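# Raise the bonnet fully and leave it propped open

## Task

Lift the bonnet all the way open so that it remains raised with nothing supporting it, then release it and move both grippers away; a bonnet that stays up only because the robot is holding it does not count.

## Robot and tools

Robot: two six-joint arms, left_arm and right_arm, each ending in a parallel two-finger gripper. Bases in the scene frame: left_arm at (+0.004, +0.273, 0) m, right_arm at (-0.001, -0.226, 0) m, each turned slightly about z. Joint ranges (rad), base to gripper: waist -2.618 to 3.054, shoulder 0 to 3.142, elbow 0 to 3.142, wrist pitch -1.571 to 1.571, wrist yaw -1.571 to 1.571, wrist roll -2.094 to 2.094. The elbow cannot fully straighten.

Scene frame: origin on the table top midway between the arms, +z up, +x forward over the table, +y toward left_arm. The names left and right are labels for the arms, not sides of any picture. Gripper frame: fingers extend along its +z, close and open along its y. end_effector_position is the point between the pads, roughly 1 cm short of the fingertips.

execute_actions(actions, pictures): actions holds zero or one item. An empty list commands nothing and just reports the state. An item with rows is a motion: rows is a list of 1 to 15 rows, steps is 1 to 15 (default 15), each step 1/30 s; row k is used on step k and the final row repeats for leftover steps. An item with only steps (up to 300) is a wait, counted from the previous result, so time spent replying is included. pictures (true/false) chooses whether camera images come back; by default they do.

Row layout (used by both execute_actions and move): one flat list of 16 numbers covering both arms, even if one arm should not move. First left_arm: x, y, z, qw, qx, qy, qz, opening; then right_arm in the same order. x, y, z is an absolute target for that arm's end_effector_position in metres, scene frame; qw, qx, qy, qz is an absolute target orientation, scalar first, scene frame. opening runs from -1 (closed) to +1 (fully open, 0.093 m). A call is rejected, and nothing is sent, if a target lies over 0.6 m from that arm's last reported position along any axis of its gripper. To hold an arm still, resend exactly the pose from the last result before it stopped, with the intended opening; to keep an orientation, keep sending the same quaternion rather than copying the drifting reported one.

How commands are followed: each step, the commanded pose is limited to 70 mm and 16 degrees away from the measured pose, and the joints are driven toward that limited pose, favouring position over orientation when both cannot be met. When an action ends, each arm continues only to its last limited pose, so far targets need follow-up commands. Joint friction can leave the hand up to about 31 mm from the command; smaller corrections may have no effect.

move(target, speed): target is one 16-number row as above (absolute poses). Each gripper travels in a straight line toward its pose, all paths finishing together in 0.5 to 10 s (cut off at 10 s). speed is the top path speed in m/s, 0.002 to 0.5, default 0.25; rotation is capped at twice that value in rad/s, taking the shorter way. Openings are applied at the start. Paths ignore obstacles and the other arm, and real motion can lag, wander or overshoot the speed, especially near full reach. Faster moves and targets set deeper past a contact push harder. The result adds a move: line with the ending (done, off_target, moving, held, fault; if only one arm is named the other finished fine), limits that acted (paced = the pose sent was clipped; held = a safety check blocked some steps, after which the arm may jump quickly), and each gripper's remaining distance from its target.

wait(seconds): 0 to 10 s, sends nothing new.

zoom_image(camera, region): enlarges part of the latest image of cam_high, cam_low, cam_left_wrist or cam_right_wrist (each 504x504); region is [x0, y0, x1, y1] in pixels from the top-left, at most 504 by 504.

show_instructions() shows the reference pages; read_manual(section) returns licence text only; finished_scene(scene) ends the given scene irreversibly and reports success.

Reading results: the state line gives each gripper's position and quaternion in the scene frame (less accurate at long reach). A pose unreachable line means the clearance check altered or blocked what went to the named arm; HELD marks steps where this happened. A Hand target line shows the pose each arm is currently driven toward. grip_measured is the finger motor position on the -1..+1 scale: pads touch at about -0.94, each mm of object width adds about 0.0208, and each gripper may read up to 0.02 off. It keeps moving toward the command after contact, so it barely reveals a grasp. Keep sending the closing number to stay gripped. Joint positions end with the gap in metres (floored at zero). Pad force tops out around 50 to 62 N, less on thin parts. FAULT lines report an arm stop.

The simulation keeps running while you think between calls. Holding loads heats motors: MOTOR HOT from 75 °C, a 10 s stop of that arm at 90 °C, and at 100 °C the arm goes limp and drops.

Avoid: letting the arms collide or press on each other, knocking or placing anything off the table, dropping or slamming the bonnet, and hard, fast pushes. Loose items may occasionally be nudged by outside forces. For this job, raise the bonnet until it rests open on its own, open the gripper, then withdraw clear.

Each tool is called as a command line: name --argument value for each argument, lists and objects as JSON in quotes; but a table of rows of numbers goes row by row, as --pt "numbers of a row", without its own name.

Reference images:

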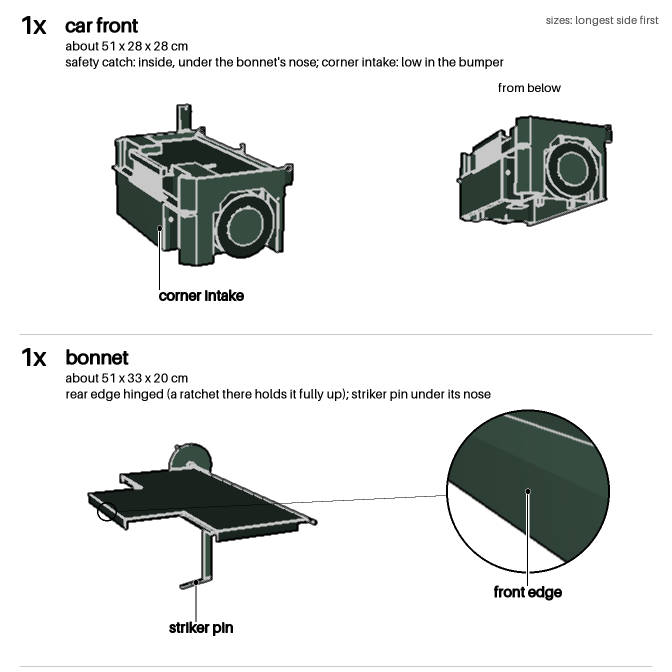

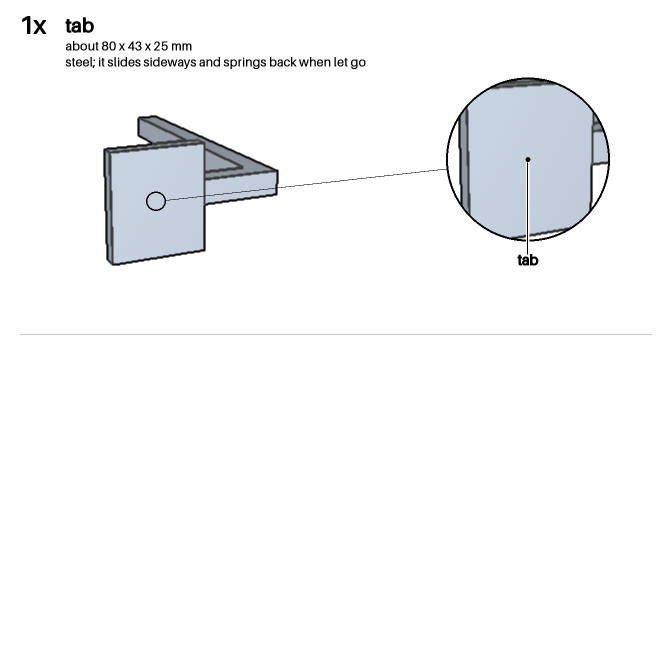

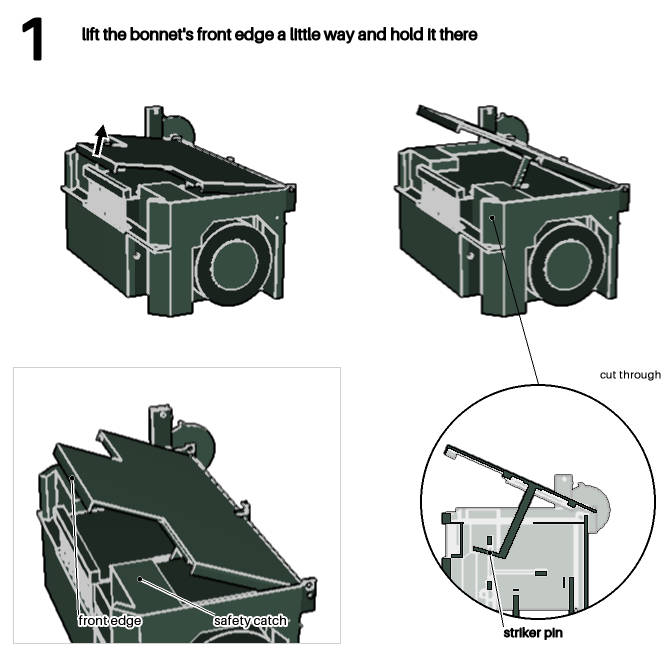

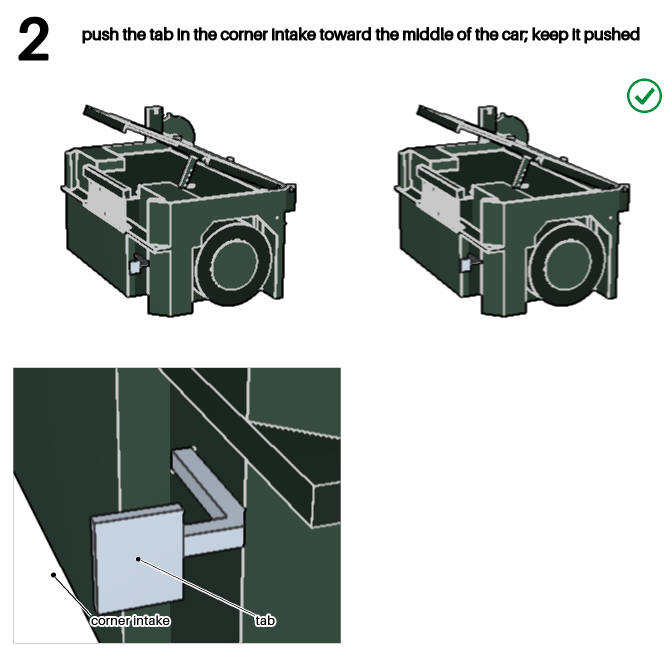

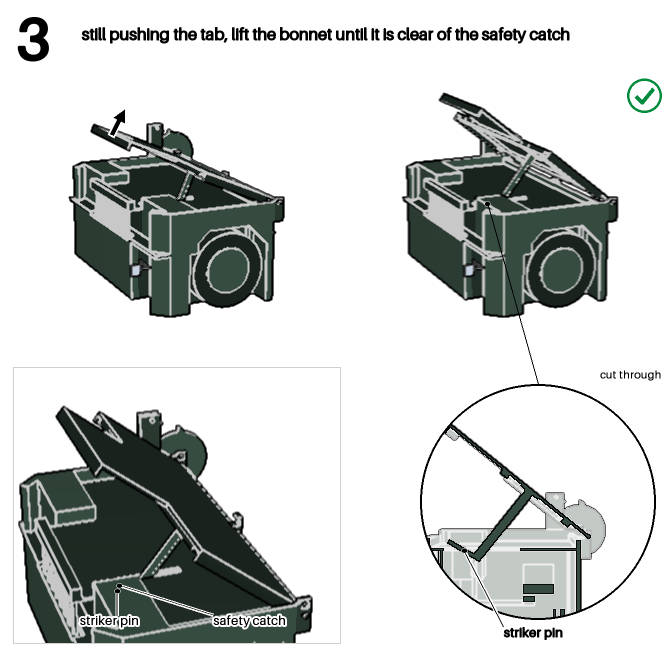

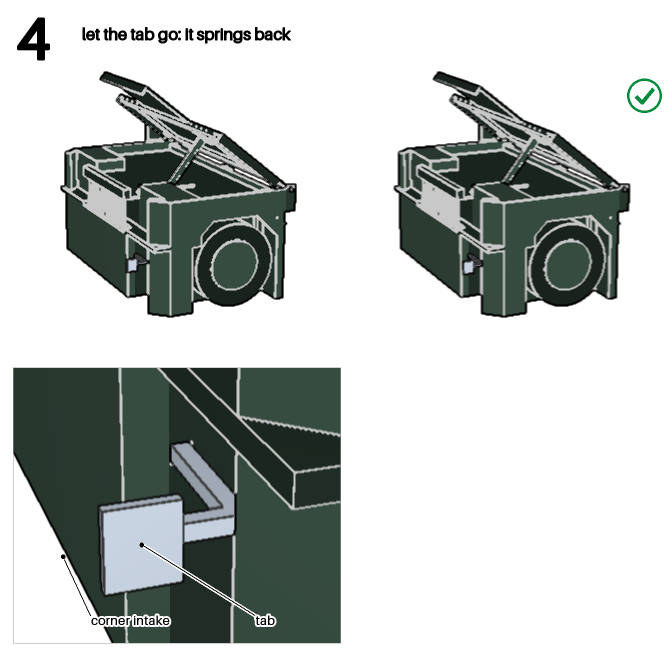

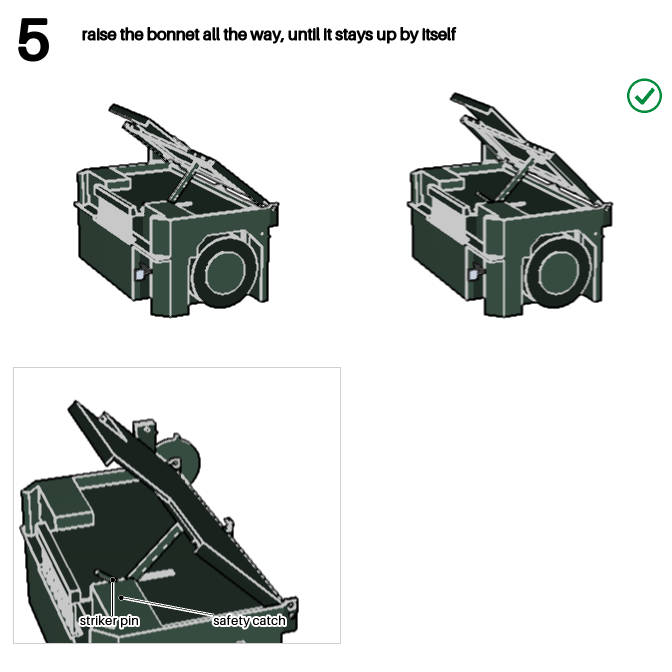

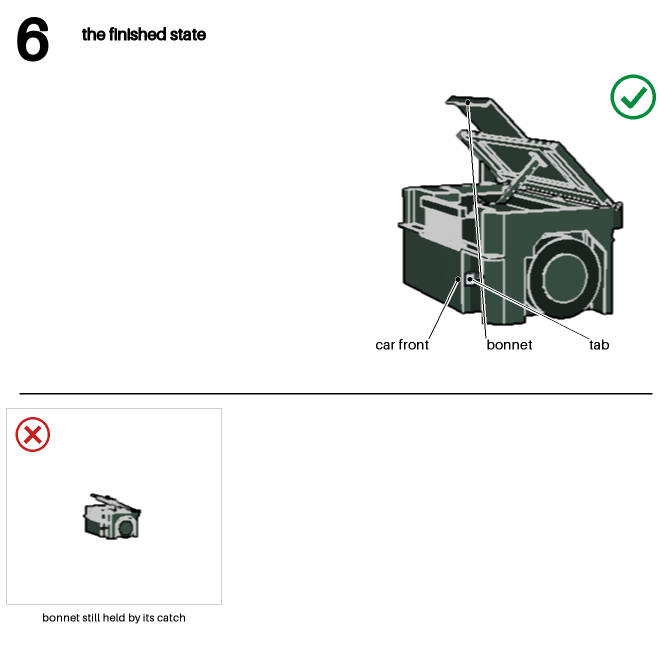

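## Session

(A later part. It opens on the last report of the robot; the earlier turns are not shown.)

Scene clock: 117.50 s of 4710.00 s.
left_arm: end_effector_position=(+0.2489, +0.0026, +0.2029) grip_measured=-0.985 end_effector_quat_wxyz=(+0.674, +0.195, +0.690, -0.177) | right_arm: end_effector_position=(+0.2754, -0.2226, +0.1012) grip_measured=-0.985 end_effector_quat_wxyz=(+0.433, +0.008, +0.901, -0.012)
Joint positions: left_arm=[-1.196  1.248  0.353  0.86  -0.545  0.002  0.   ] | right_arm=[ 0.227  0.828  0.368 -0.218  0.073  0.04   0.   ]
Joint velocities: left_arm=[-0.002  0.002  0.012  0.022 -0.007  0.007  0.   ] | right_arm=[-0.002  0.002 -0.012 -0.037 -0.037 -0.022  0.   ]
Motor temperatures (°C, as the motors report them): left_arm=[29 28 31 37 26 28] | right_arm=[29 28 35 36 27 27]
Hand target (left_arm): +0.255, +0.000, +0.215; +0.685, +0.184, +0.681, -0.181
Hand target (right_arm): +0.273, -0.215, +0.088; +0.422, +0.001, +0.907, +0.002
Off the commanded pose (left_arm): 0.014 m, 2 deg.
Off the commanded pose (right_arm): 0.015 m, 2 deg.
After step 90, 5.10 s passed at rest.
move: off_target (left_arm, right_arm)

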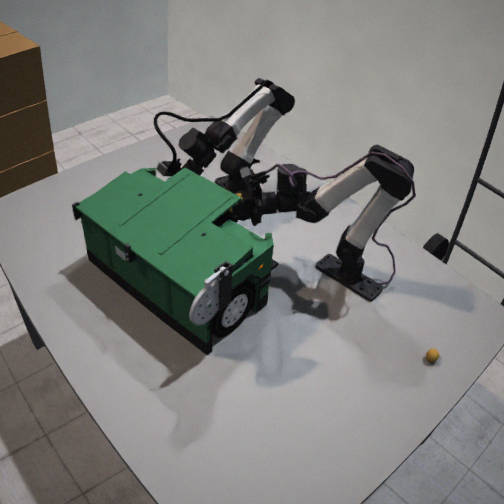

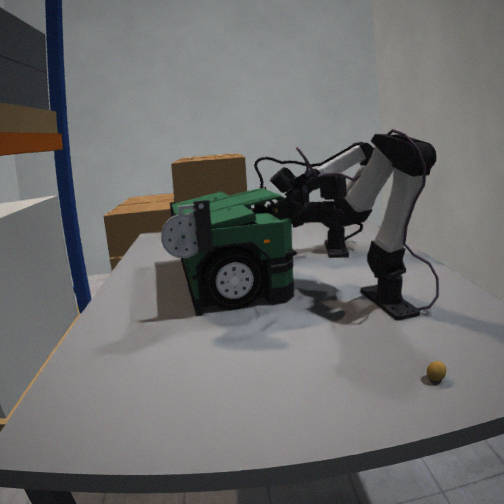

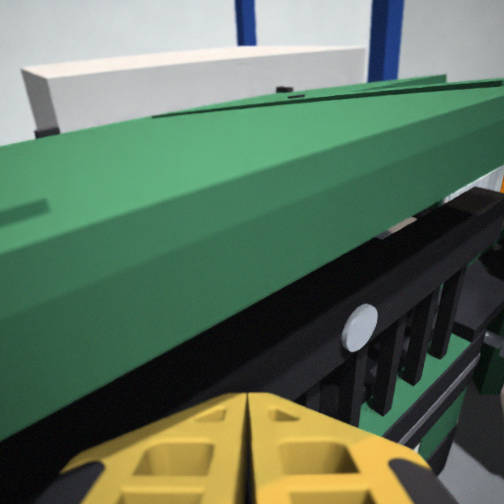

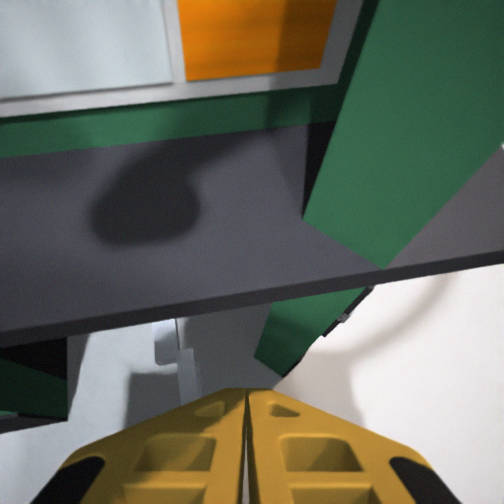

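move --target '[0.258,0.0,0.255,0.683,0.183,0.683,-0.183,-1, 0.272,-0.18,0.088,0.423,0,0.906,0,-1]' --speed 0.04

Scene clock: 123.97 s of 4710.00 s.
left_arm: end_effector_position=(+0.2492, +0.0012, +0.2147) grip_measured=-0.985 end_effector_quat_wxyz=(+0.650, +0.220, +0.710, -0.157) | right_arm: end_effector_position=(+0.2712, -0.2147, +0.1037) grip_measured=-0.985 end_effector_quat_wxyz=(+0.442, +0.044, +0.893, -0.070)
Joint positions: left_arm=[-1.193  1.154  0.448  0.584 -0.534  0.002  0.   ] | right_arm=[ 0.442  0.837  0.368 -0.231  0.378  0.193  0.   ]
Joint velocities: left_arm=[-0.012 -0.002 -0.002 -0.007 -0.022 -0.051  0.   ] | right_arm=[0.012 0.002 0.007 0.022 0.051 0.037 0.   ]
Motor temperatures (°C, as the motors report them): left_arm=[29 28 32 38 26 28] | right_arm=[29 28 35 37 27 27]
Hand target (left_arm): +0.256, +0.003, +0.255; +0.683, +0.184, +0.683, -0.183
Hand target (right_arm): +0.267, -0.182, +0.090; +0.421, +0.003, +0.907, -0.001
Off the commanded pose (left_arm): 0.041 m, 7 deg.
Off the commanded pose (right_arm): 0.038 m, 10 deg.
After step 90, 1.83 s passed at rest.
move: off_target (left_arm, right_arm)

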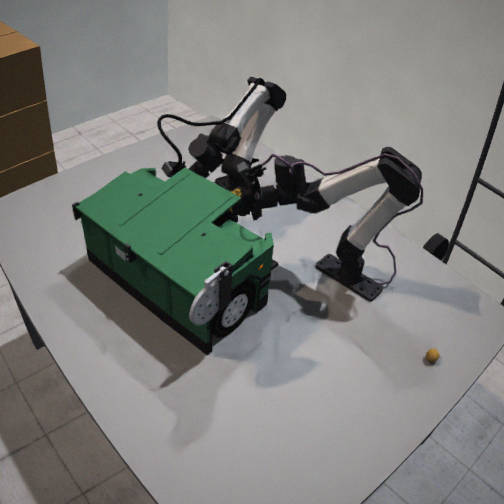

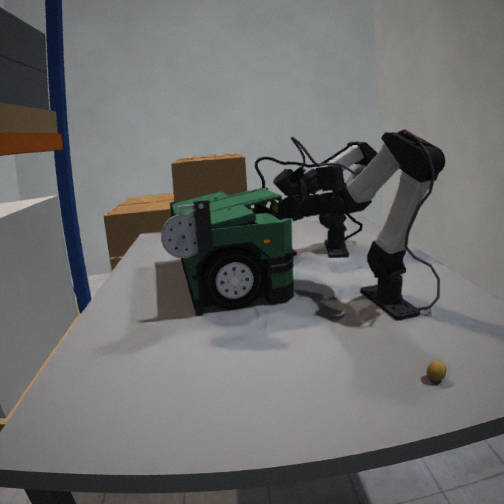

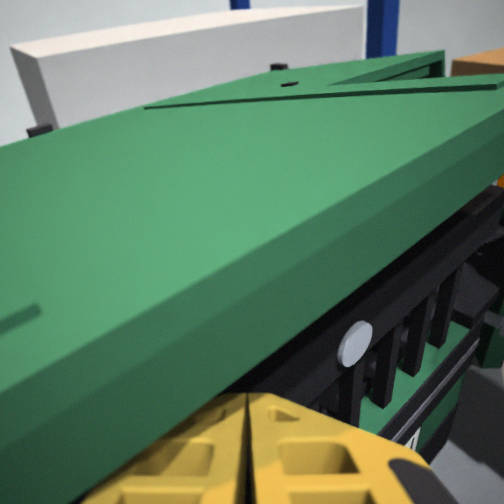

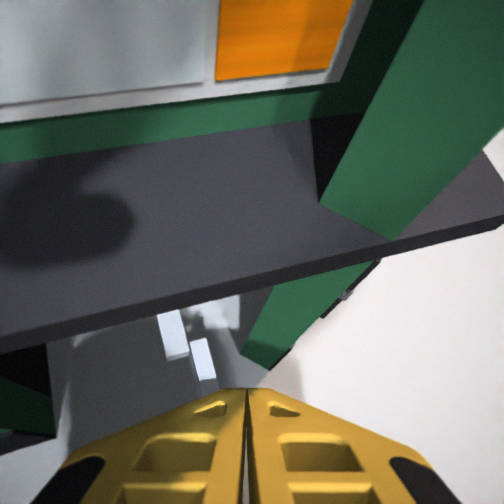

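move --target '[0.262,0.0,0.285,0.766,0.158,0.588,-0.205,-1, 0.272,-0.19,0.088,0.423,0,0.906,0,-1]' --speed 0.04

Scene clock: 134.90 s of 4710.00 s.
left_arm: end_effector_position=(+0.2501, -0.0035, +0.2207) grip_measured=-0.985 end_effector_quat_wxyz=(+0.698, +0.224, +0.657, -0.175) | right_arm: end_effector_position=(+0.2716, -0.2157, +0.1025) grip_measured=-0.985 end_effector_quat_wxyz=(+0.439, +0.039, +0.895, -0.065)
Joint positions: left_arm=[-1.176  1.256  0.364  0.933 -0.483  0.103  0.   ] | right_arm=[ 0.419  0.837  0.368 -0.231  0.345  0.174  0.   ]
Joint velocities: left_arm=[ 0.002  0.022 -0.012  0.051  0.051 -0.007  0.   ] | right_arm=[-0.022  0.002 -0.007 -0.066 -0.081 -0.037  0.   ]
Motor temperatures (°C, as the motors report them): left_arm=[29 29 34 42 26 28] | right_arm=[29 28 36 37 28 27]
Hand target (left_arm): +0.257, +0.007, +0.282; +0.761, +0.160, +0.595, -0.205
Hand target (right_arm): +0.269, -0.191, +0.090; +0.422, +0.003, +0.907, -0.004
Off the commanded pose (left_arm): 0.066 m, 14 deg.
Off the commanded pose (right_arm): 0.029 m, 9 deg.
After step 90, 3.03 s passed at rest.
move: off_target (left_arm, right_arm)

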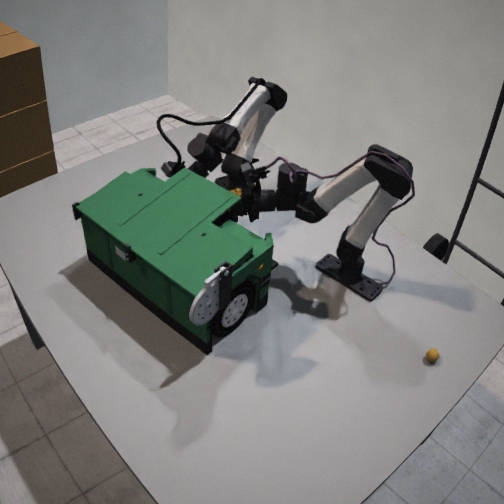

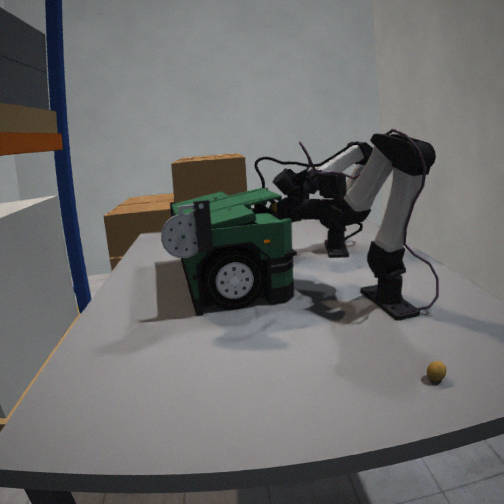

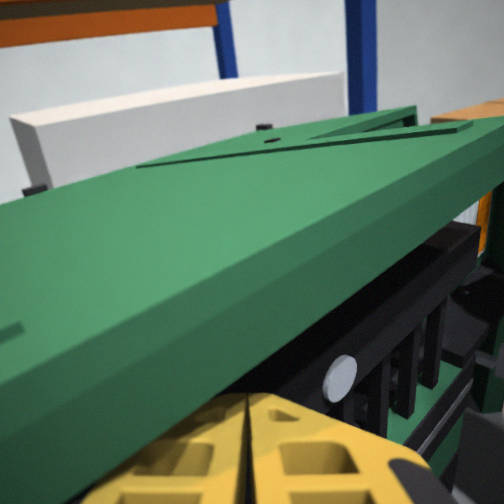

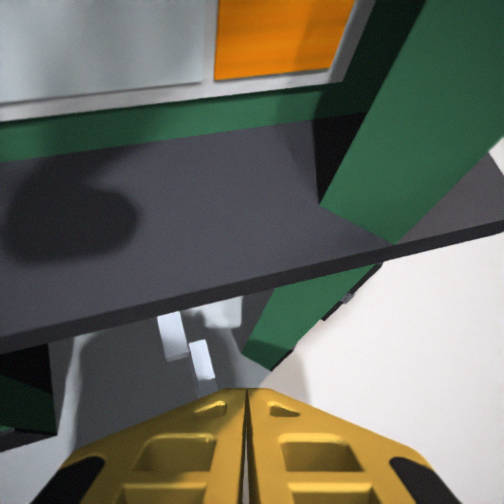

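move --target '[0.238,0.005,0.21,0.766,0.158,0.588,-0.205,-1, 0.272,-0.225,0.09,0.423,0,0.906,0,-1]' --speed 0.05

move --target '[0.24,0.005,0.27,0.766,0.158,0.588,-0.205,-1, 0.272,-0.225,0.09,0.423,0,0.906,0,-1]' --speed 0.04

Scene clock: 153.07 s of 4710.00 s.
left_arm: end_effector_position=(+0.2416, +0.0036, +0.2140) grip_measured=-0.985 end_effector_quat_wxyz=(+0.754, +0.163, +0.602, -0.205) | right_arm: end_effector_position=(+0.2751, -0.2259, +0.0982) grip_measured=-0.985 end_effector_quat_wxyz=(+0.427, +0.004, +0.904, -0.007)
Joint positions: left_arm=[-1.217  1.551  0.252  1.563 -0.552  0.139  0.   ] | right_arm=[ 0.191  0.837  0.368 -0.22   0.033  0.015  0.   ]
Joint velocities: left_arm=[-0.002 -0.007  0.002 -0.037 -0.095 -0.007  0.   ] | right_arm=[-0.007 -0.012 -0.002 -0.022 -0.066 -0.051  0.   ]
Motor temperatures (°C, as the motors report them): left_arm=[29 29 36 50 26 29] | right_arm=[29 28 36 37 29 27]
Hand target (left_arm): +0.238, +0.005, +0.209; +0.752, +0.165, +0.605, -0.205
Hand target (right_arm): +0.272, -0.225, +0.091; +0.423, -0.000, +0.906, -0.002
Off the commanded pose (left_arm): 0.006 m, 2 deg.
Off the commanded pose (right_arm): 0.009 m, 1 deg.
joint sent to its limit (left arm) — the command would take joint 4 (wrist pitch) past its upper limit, so that joint was sent only as far as its limit.
After step 90, 12.50 s passed at rest.
move: done

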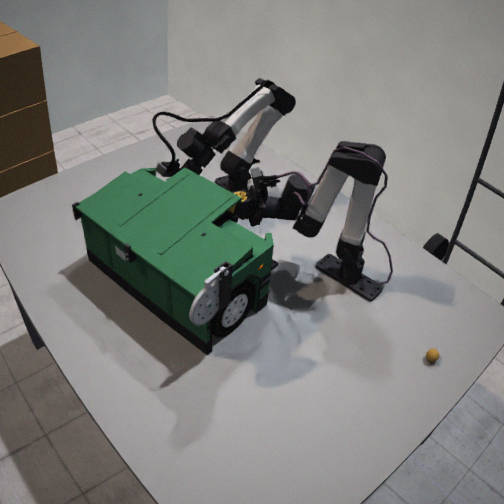

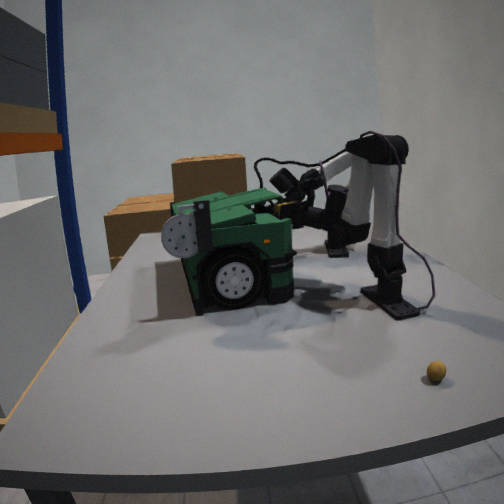

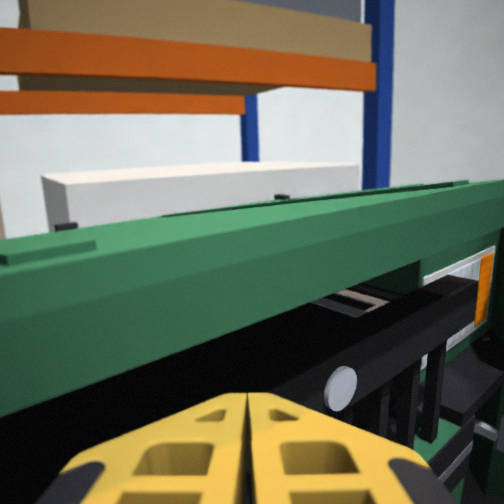

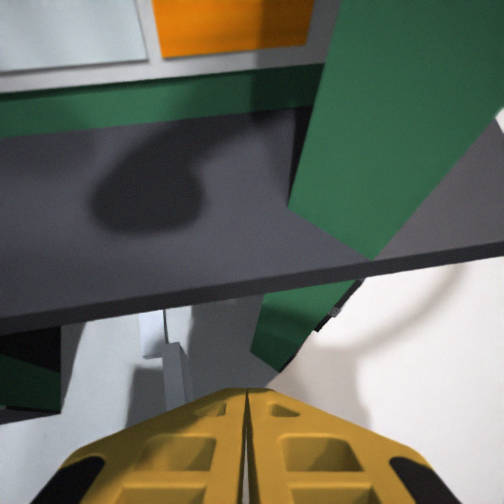

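Scene clock: 154.73 s of 4710.00 s.
left_arm: end_effector_position=(+0.2402, +0.0082, +0.2253) grip_measured=-0.985 end_effector_quat_wxyz=(+0.733, +0.194, +0.629, -0.175) | right_arm: end_effector_position=(+0.2751, -0.2257, +0.0982) grip_measured=-0.985 end_effector_quat_wxyz=(+0.427, +0.004, +0.904, -0.007)
Joint positions: left_arm=[-1.217  1.301  0.283  1.177 -0.559  0.15   0.   ] | right_arm=[ 0.191  0.837  0.368 -0.22   0.032  0.015  0.   ]
Joint velocities: left_arm=[ 0.002 -0.012  0.012 -0.007 -0.022 -0.007  0.   ] | right_arm=[ 0.012 -0.017  0.012 -0.051  0.007  0.037  0.   ]
Motor temperatures (°C, as the motors report them): left_arm=[29 29 36 50 26 29] | right_arm=[29 28 36 37 29 27]
Hand target (left_arm): +0.238, +0.008, +0.270; +0.766, +0.158, +0.589, -0.205
Hand target (right_arm): +0.272, -0.225, +0.090; +0.423, +0.000, +0.906, -0.000
Off the commanded pose (left_arm): 0.045 m, 8 deg.
Off the commanded pose (right_arm): 0.009 m, 1 deg.
move: off_target (left_arm)

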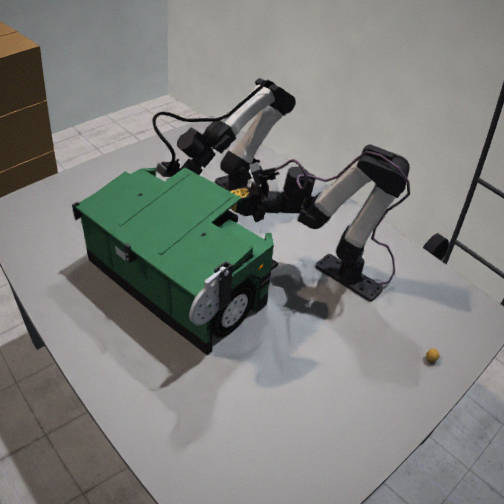

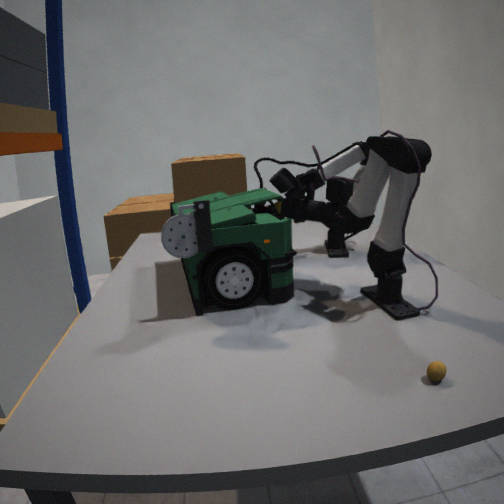

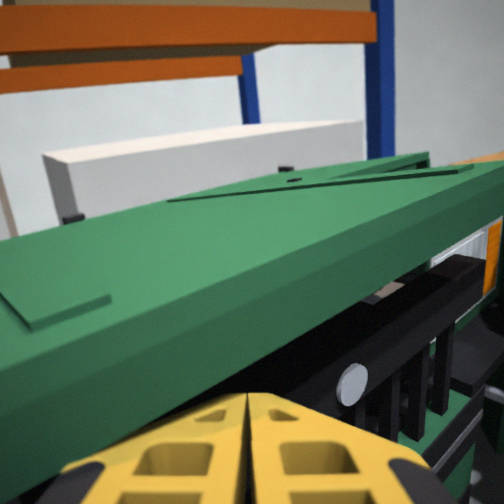

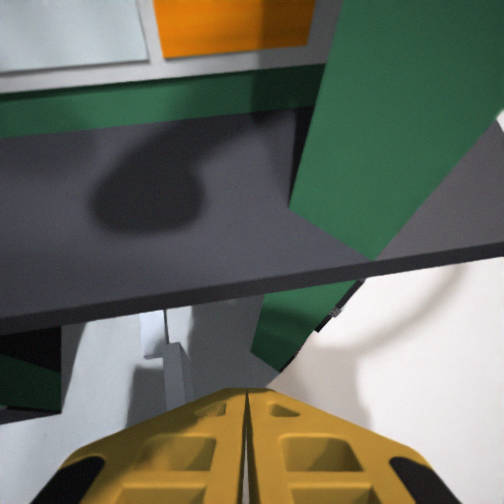

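move --target '[0.24,0.005,0.29,0.766,0.158,0.588,-0.205,-1, 0.268,-0.16,0.09,0.413,-0.196,0.884,0.091,-1]' --speed 0.04

Scene clock: 174.57 s of 4710.00 s.
left_arm: end_effector_position=(+0.2403, +0.0097, +0.2280) grip_measured=-0.985 end_effector_quat_wxyz=(+0.719, +0.209, +0.643, -0.159) | right_arm: end_effector_position=(+0.2755, -0.2177, +0.0988) grip_measured=-0.985 end_effector_quat_wxyz=(+0.426, -0.111, +0.897, -0.038)
Joint positions: left_arm=[-1.217  1.214  0.313  1.003 -0.564  0.151  0.   ] | right_arm=[ 0.198  0.837  0.368 -0.217 -0.004 -0.217  0.   ]
Joint velocities: left_arm=[-0.007 -0.012 -0.007  0.007  0.081  0.007  0.   ] | right_arm=[ 0.037  0.007 -0.002  0.007  0.066  0.051  0.   ]
Motor temperatures (°C, as the motors report them): left_arm=[29 30 38 48 26 29] | right_arm=[29 28 36 38 29 27]
Hand target (left_arm): +0.237, +0.011, +0.288; +0.765, +0.158, +0.590, -0.205
Hand target (right_arm): +0.263, -0.167, +0.093; +0.412, -0.182, +0.890, +0.072
Off the commanded pose (left_arm): 0.062 m, 11 deg.
Off the commanded pose (right_arm): 0.059 m, 18 deg; orientation clipped at the last step of the last action.
After step 90, 11.00 s passed at rest.
move: off_target (left_arm, right_arm); limits=paced

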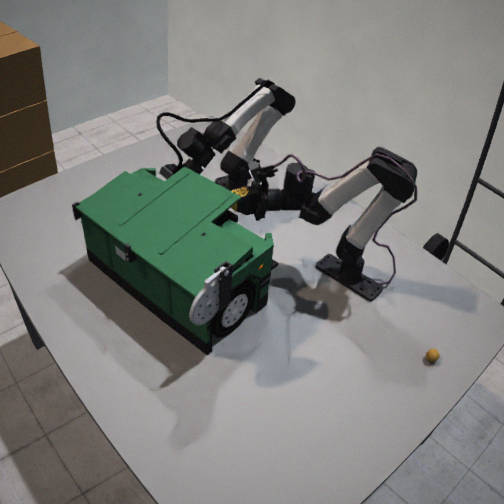

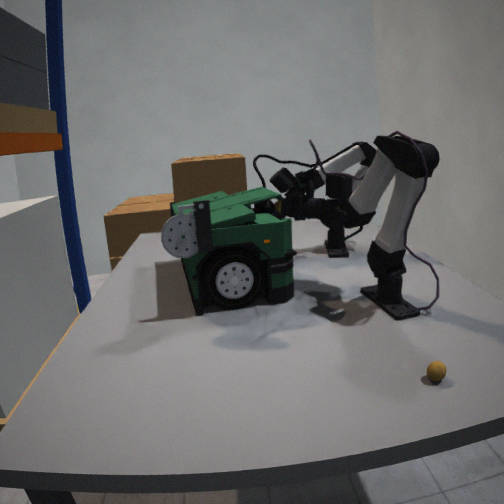

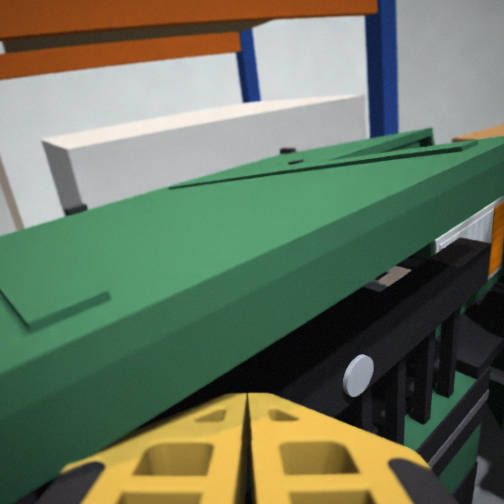

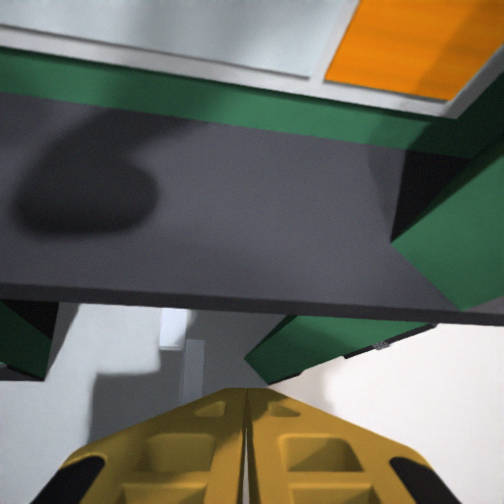

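move --target '[0.24,0.005,0.32,0.857,0.120,0.446,-0.230,-1, 0.272,-0.20,0.09,0.423,0,0.906,0,-1]' --speed 0.04

Scene clock: 199.10 s of 4710.00 s.
left_arm: end_effector_position=(+0.2360, +0.0062, +0.3111) grip_measured=-0.986 end_effector_quat_wxyz=(+0.826, +0.159, +0.490, -0.229) | right_arm: end_effector_position=(+0.2732, -0.2217, +0.0993) grip_measured=-0.985 end_effector_quat_wxyz=(+0.430, +0.027, +0.901, -0.044)
Joint positions: left_arm=[-1.162  1.39   0.361  1.564 -0.402  0.272  0.   ] | right_arm=[ 0.321  0.837  0.368 -0.228  0.22   0.108  0.   ]
Joint velocities: left_arm=[-0.012 -0.007 -0.007 -0.037 -0.037 -0.007  0.   ] | right_arm=[ 0.002  0.012  0.002  0.037 -0.007 -0.022  0.   ]
Motor temperatures (°C, as the motors report them): left_arm=[29 31 41 53 26 29] | right_arm=[30 28 37 38 31 27]
Hand target (left_arm): +0.239, +0.007, +0.319; +0.831, +0.144, +0.483, -0.233
Hand target (right_arm): +0.270, -0.201, +0.091; +0.422, +0.001, +0.907, +0.000
Off the commanded pose (left_arm): 0.010 m, 8 deg.
Off the commanded pose (right_arm): 0.024 m, 6 deg.
joint sent to its limit (left arm) — the command would take joint 4 (wrist pitch) past its upper limit, so that joint was sent only as far as its limit.
After step 90, 12.10 s passed at rest.
move: off_target (left_arm, right_arm); limits=paced

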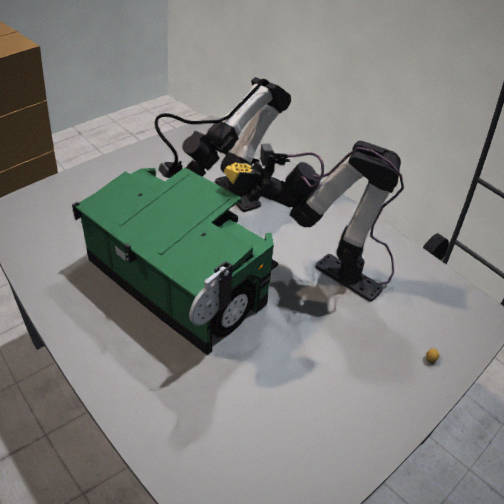

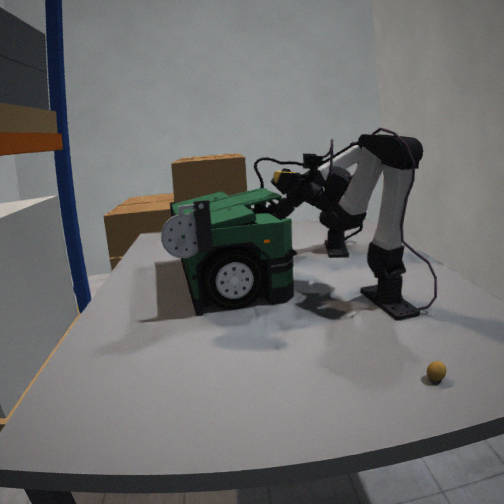

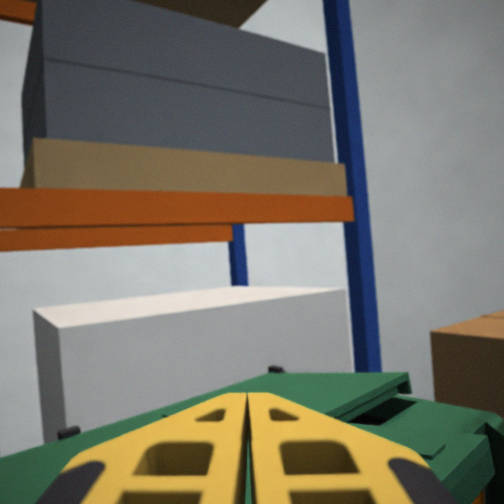

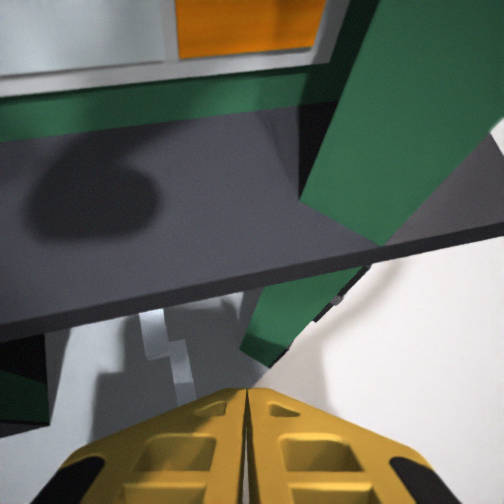

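move --target '[0.17,0.01,0.25,0.707,0,0.707,0,-1, 0.22,-0.29,0.12,0.47,-0.2,0.8,0.2,-1]' --speed 0.1

Scene clock: 217.40 s of 4710.00 s.
left_arm: end_effector_position=(+0.1716, +0.0145, +0.2436) grip_measured=-0.986 end_effector_quat_wxyz=(+0.706, +0.001, +0.708, +0.002) | right_arm: end_effector_position=(+0.2186, -0.2888, +0.1145) grip_measured=-0.985 end_effector_quat_wxyz=(+0.474, -0.211, +0.833, +0.195)
Joint positions: left_arm=[-1.694  1.517  0.546  1.468 -1.576  0.501  0.   ] | right_arm=[-0.814  1.331  0.676 -1.009 -1.073 -1.534  0.   ]
Joint velocities: left_arm=[ 0.012  0.012 -0.007  0.022 -0.051 -0.022  0.   ] | right_arm=[ 0.002 -0.017 -0.007 -0.051 -0.037 -0.139  0.   ]
Motor temperatures (°C, as the motors report them): left_arm=[29 30 40 47 26 29] | right_arm=[30 28 38 38 30 27]
Hand target (left_arm): +0.169, +0.009, +0.246; +0.705, +0.001, +0.709, -0.002
Hand target (right_arm): +0.221, -0.294, +0.119; +0.480, -0.207, +0.830, +0.195
Off the commanded pose (left_arm): 0.008 m, 0 deg.
Off the commanded pose (right_arm): 0.006 m, 2 deg.
joint sent to its limit (left arm) — the command would take joint 5 (wrist yaw) past its lower limit, so that joint was sent only as far as its limit.
After step 90, 10.97 s passed at rest.
move: done

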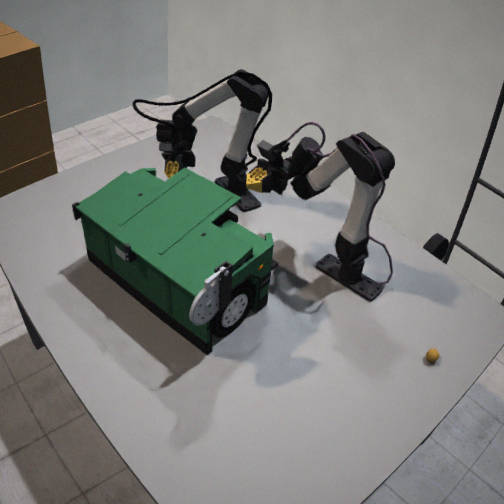

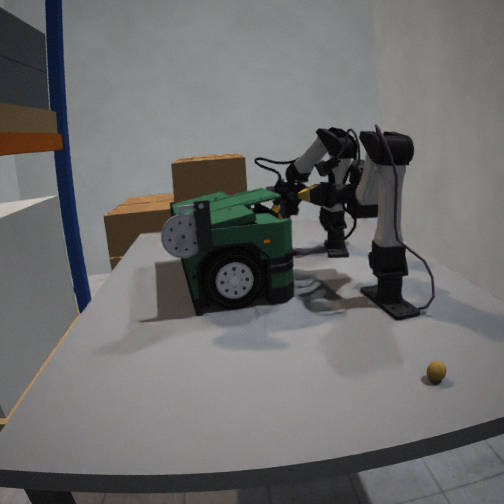

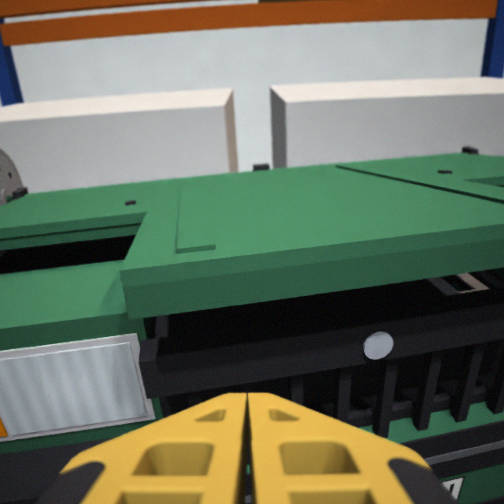

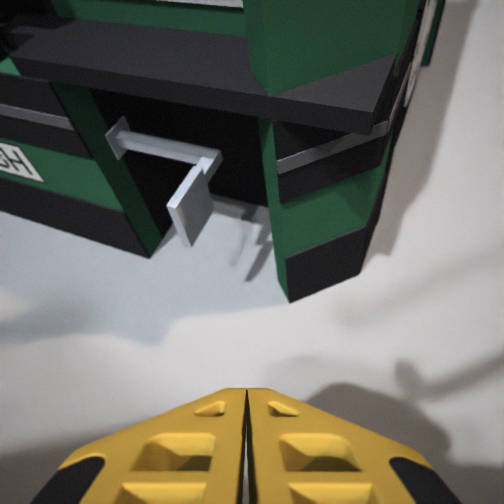

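move --target '[0.245,0.015,0.218,0.707,0,0.707,0,-1, 0.268,-0.245,0.092,0.486,-0.355,0.761,0.227,-1]' --speed 0.06

Scene clock: 225.40 s of 4710.00 s.
left_arm: end_effector_position=(+0.2418, +0.0175, +0.2168) grip_measured=-0.986 end_effector_quat_wxyz=(+0.710, +0.007, +0.704, +0.008) | right_arm: end_effector_position=(+0.2631, -0.2448, +0.0927) grip_measured=-0.985 end_effector_quat_wxyz=(+0.484, -0.354, +0.768, +0.227)
Joint positions: left_arm=[-1.426  1.493  0.546  0.98  -1.31   0.053  0.   ] | right_arm=[-0.513  1.494  0.676 -0.715 -1.127 -1.523  0.   ]
Joint velocities: left_arm=[-0.002 -0.012 -0.002  0.022  0.051 -0.037  0.   ] | right_arm=[ 0.007  0.012  0.007  0.037  0.051 -0.066  0.   ]
Motor temperatures (°C, as the motors report them): left_arm=[29 30 40 45 26 29] | right_arm=[30 28 38 36 30 27]
Hand target (left_arm): +0.245, +0.015, +0.220; +0.711, -0.000, +0.703, +0.001
Hand target (right_arm): +0.267, -0.244, +0.093; +0.488, -0.356, +0.763, +0.231
Off the commanded pose (left_arm): 0.004 m, 1 deg.
Off the commanded pose (right_arm): 0.005 m, 1 deg.
After step 90, 2.00 s passed at rest.
move: done

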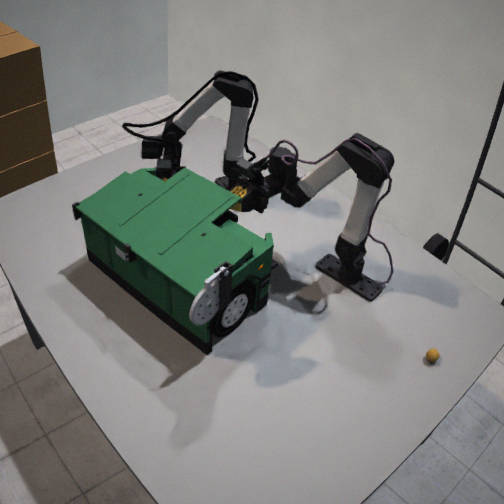

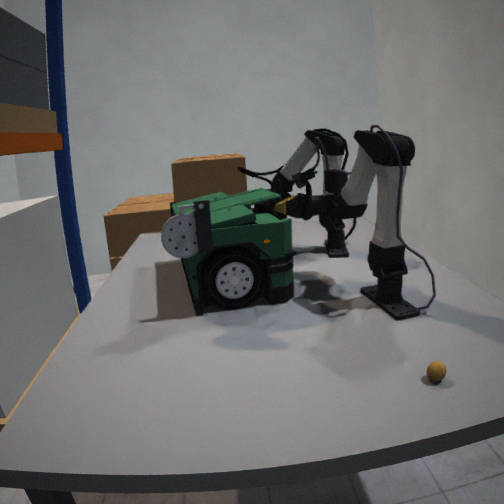

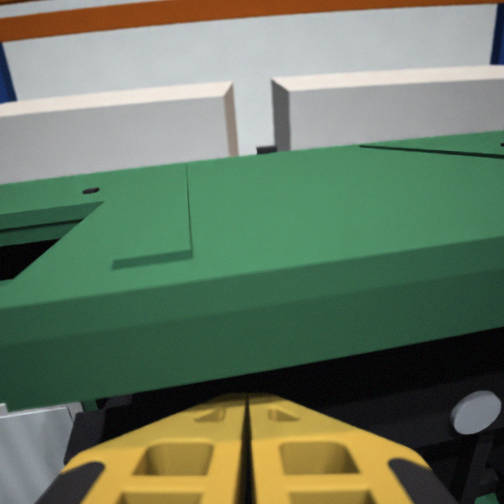

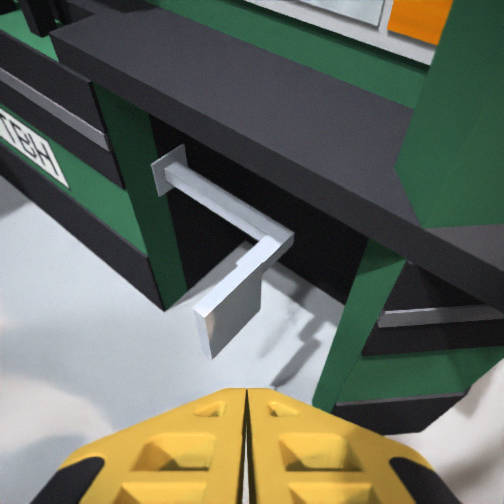

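move --target '[0.256,0.015,0.27,0.707,0,0.707,0,-1, 0.272,-0.215,0.09,0.486,-0.355,0.761,0.227,-1]' --speed 0.04

Scene clock: 232.53 s of 4710.00 s.
left_arm: end_effector_position=(+0.2441, +0.0194, +0.2247) grip_measured=-0.986 end_effector_quat_wxyz=(+0.685, +0.067, +0.722, +0.063) | right_arm: end_effector_position=(+0.2758, -0.2238, +0.0923) grip_measured=-0.985 end_effector_quat_wxyz=(+0.490, -0.354, +0.765, +0.221)
Joint positions: left_arm=[-1.415  1.389  0.627  0.571 -1.291  0.001  0.   ] | right_arm=[-0.4    1.411  0.581 -0.44  -1.114 -1.246  0.   ]
Joint velocities: left_arm=[-0.012 -0.017  0.022 -0.051  0.007 -0.066  0.   ] | right_arm=[ 0.002 -0.012 -0.012  0.007  0.037 -0.007  0.   ]
Motor temperatures (°C, as the motors report them): left_arm=[29 31 40 45 26 29] | right_arm=[30 29 37 35 30 27]
Hand target (left_arm): +0.253, +0.020, +0.270; +0.707, +0.000, +0.707, +0.001
Hand target (right_arm): +0.271, -0.215, +0.090; +0.488, -0.357, +0.763, +0.230
Off the commanded pose (left_arm): 0.047 m, 11 deg.
Off the commanded pose (right_arm): 0.010 m, 1 deg.
After step 90, 2.43 s passed at rest.
move: off_target (left_arm)

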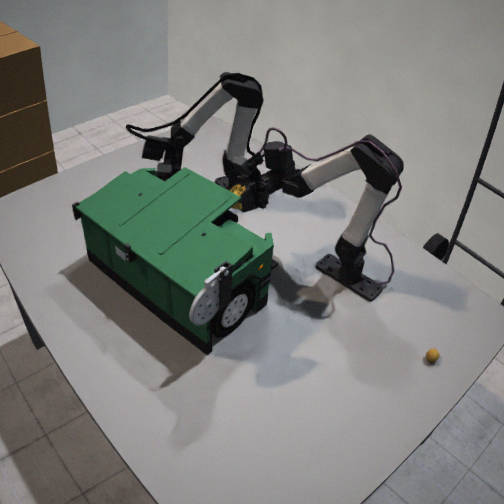

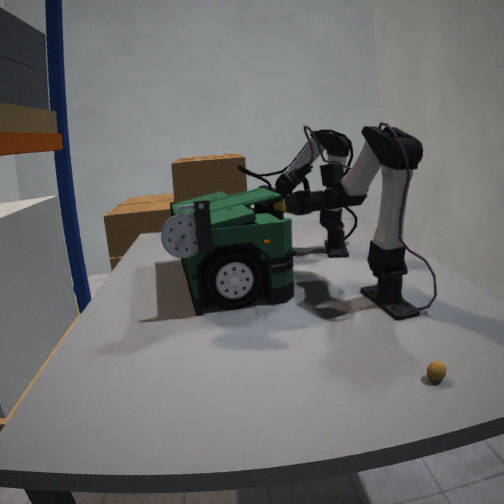

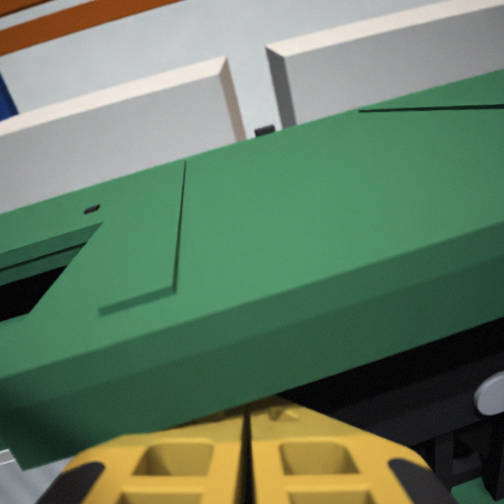

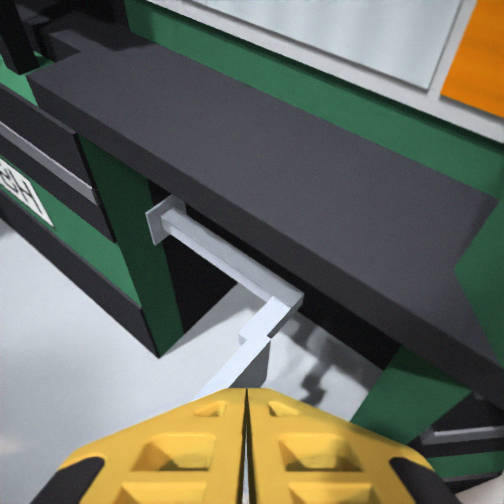

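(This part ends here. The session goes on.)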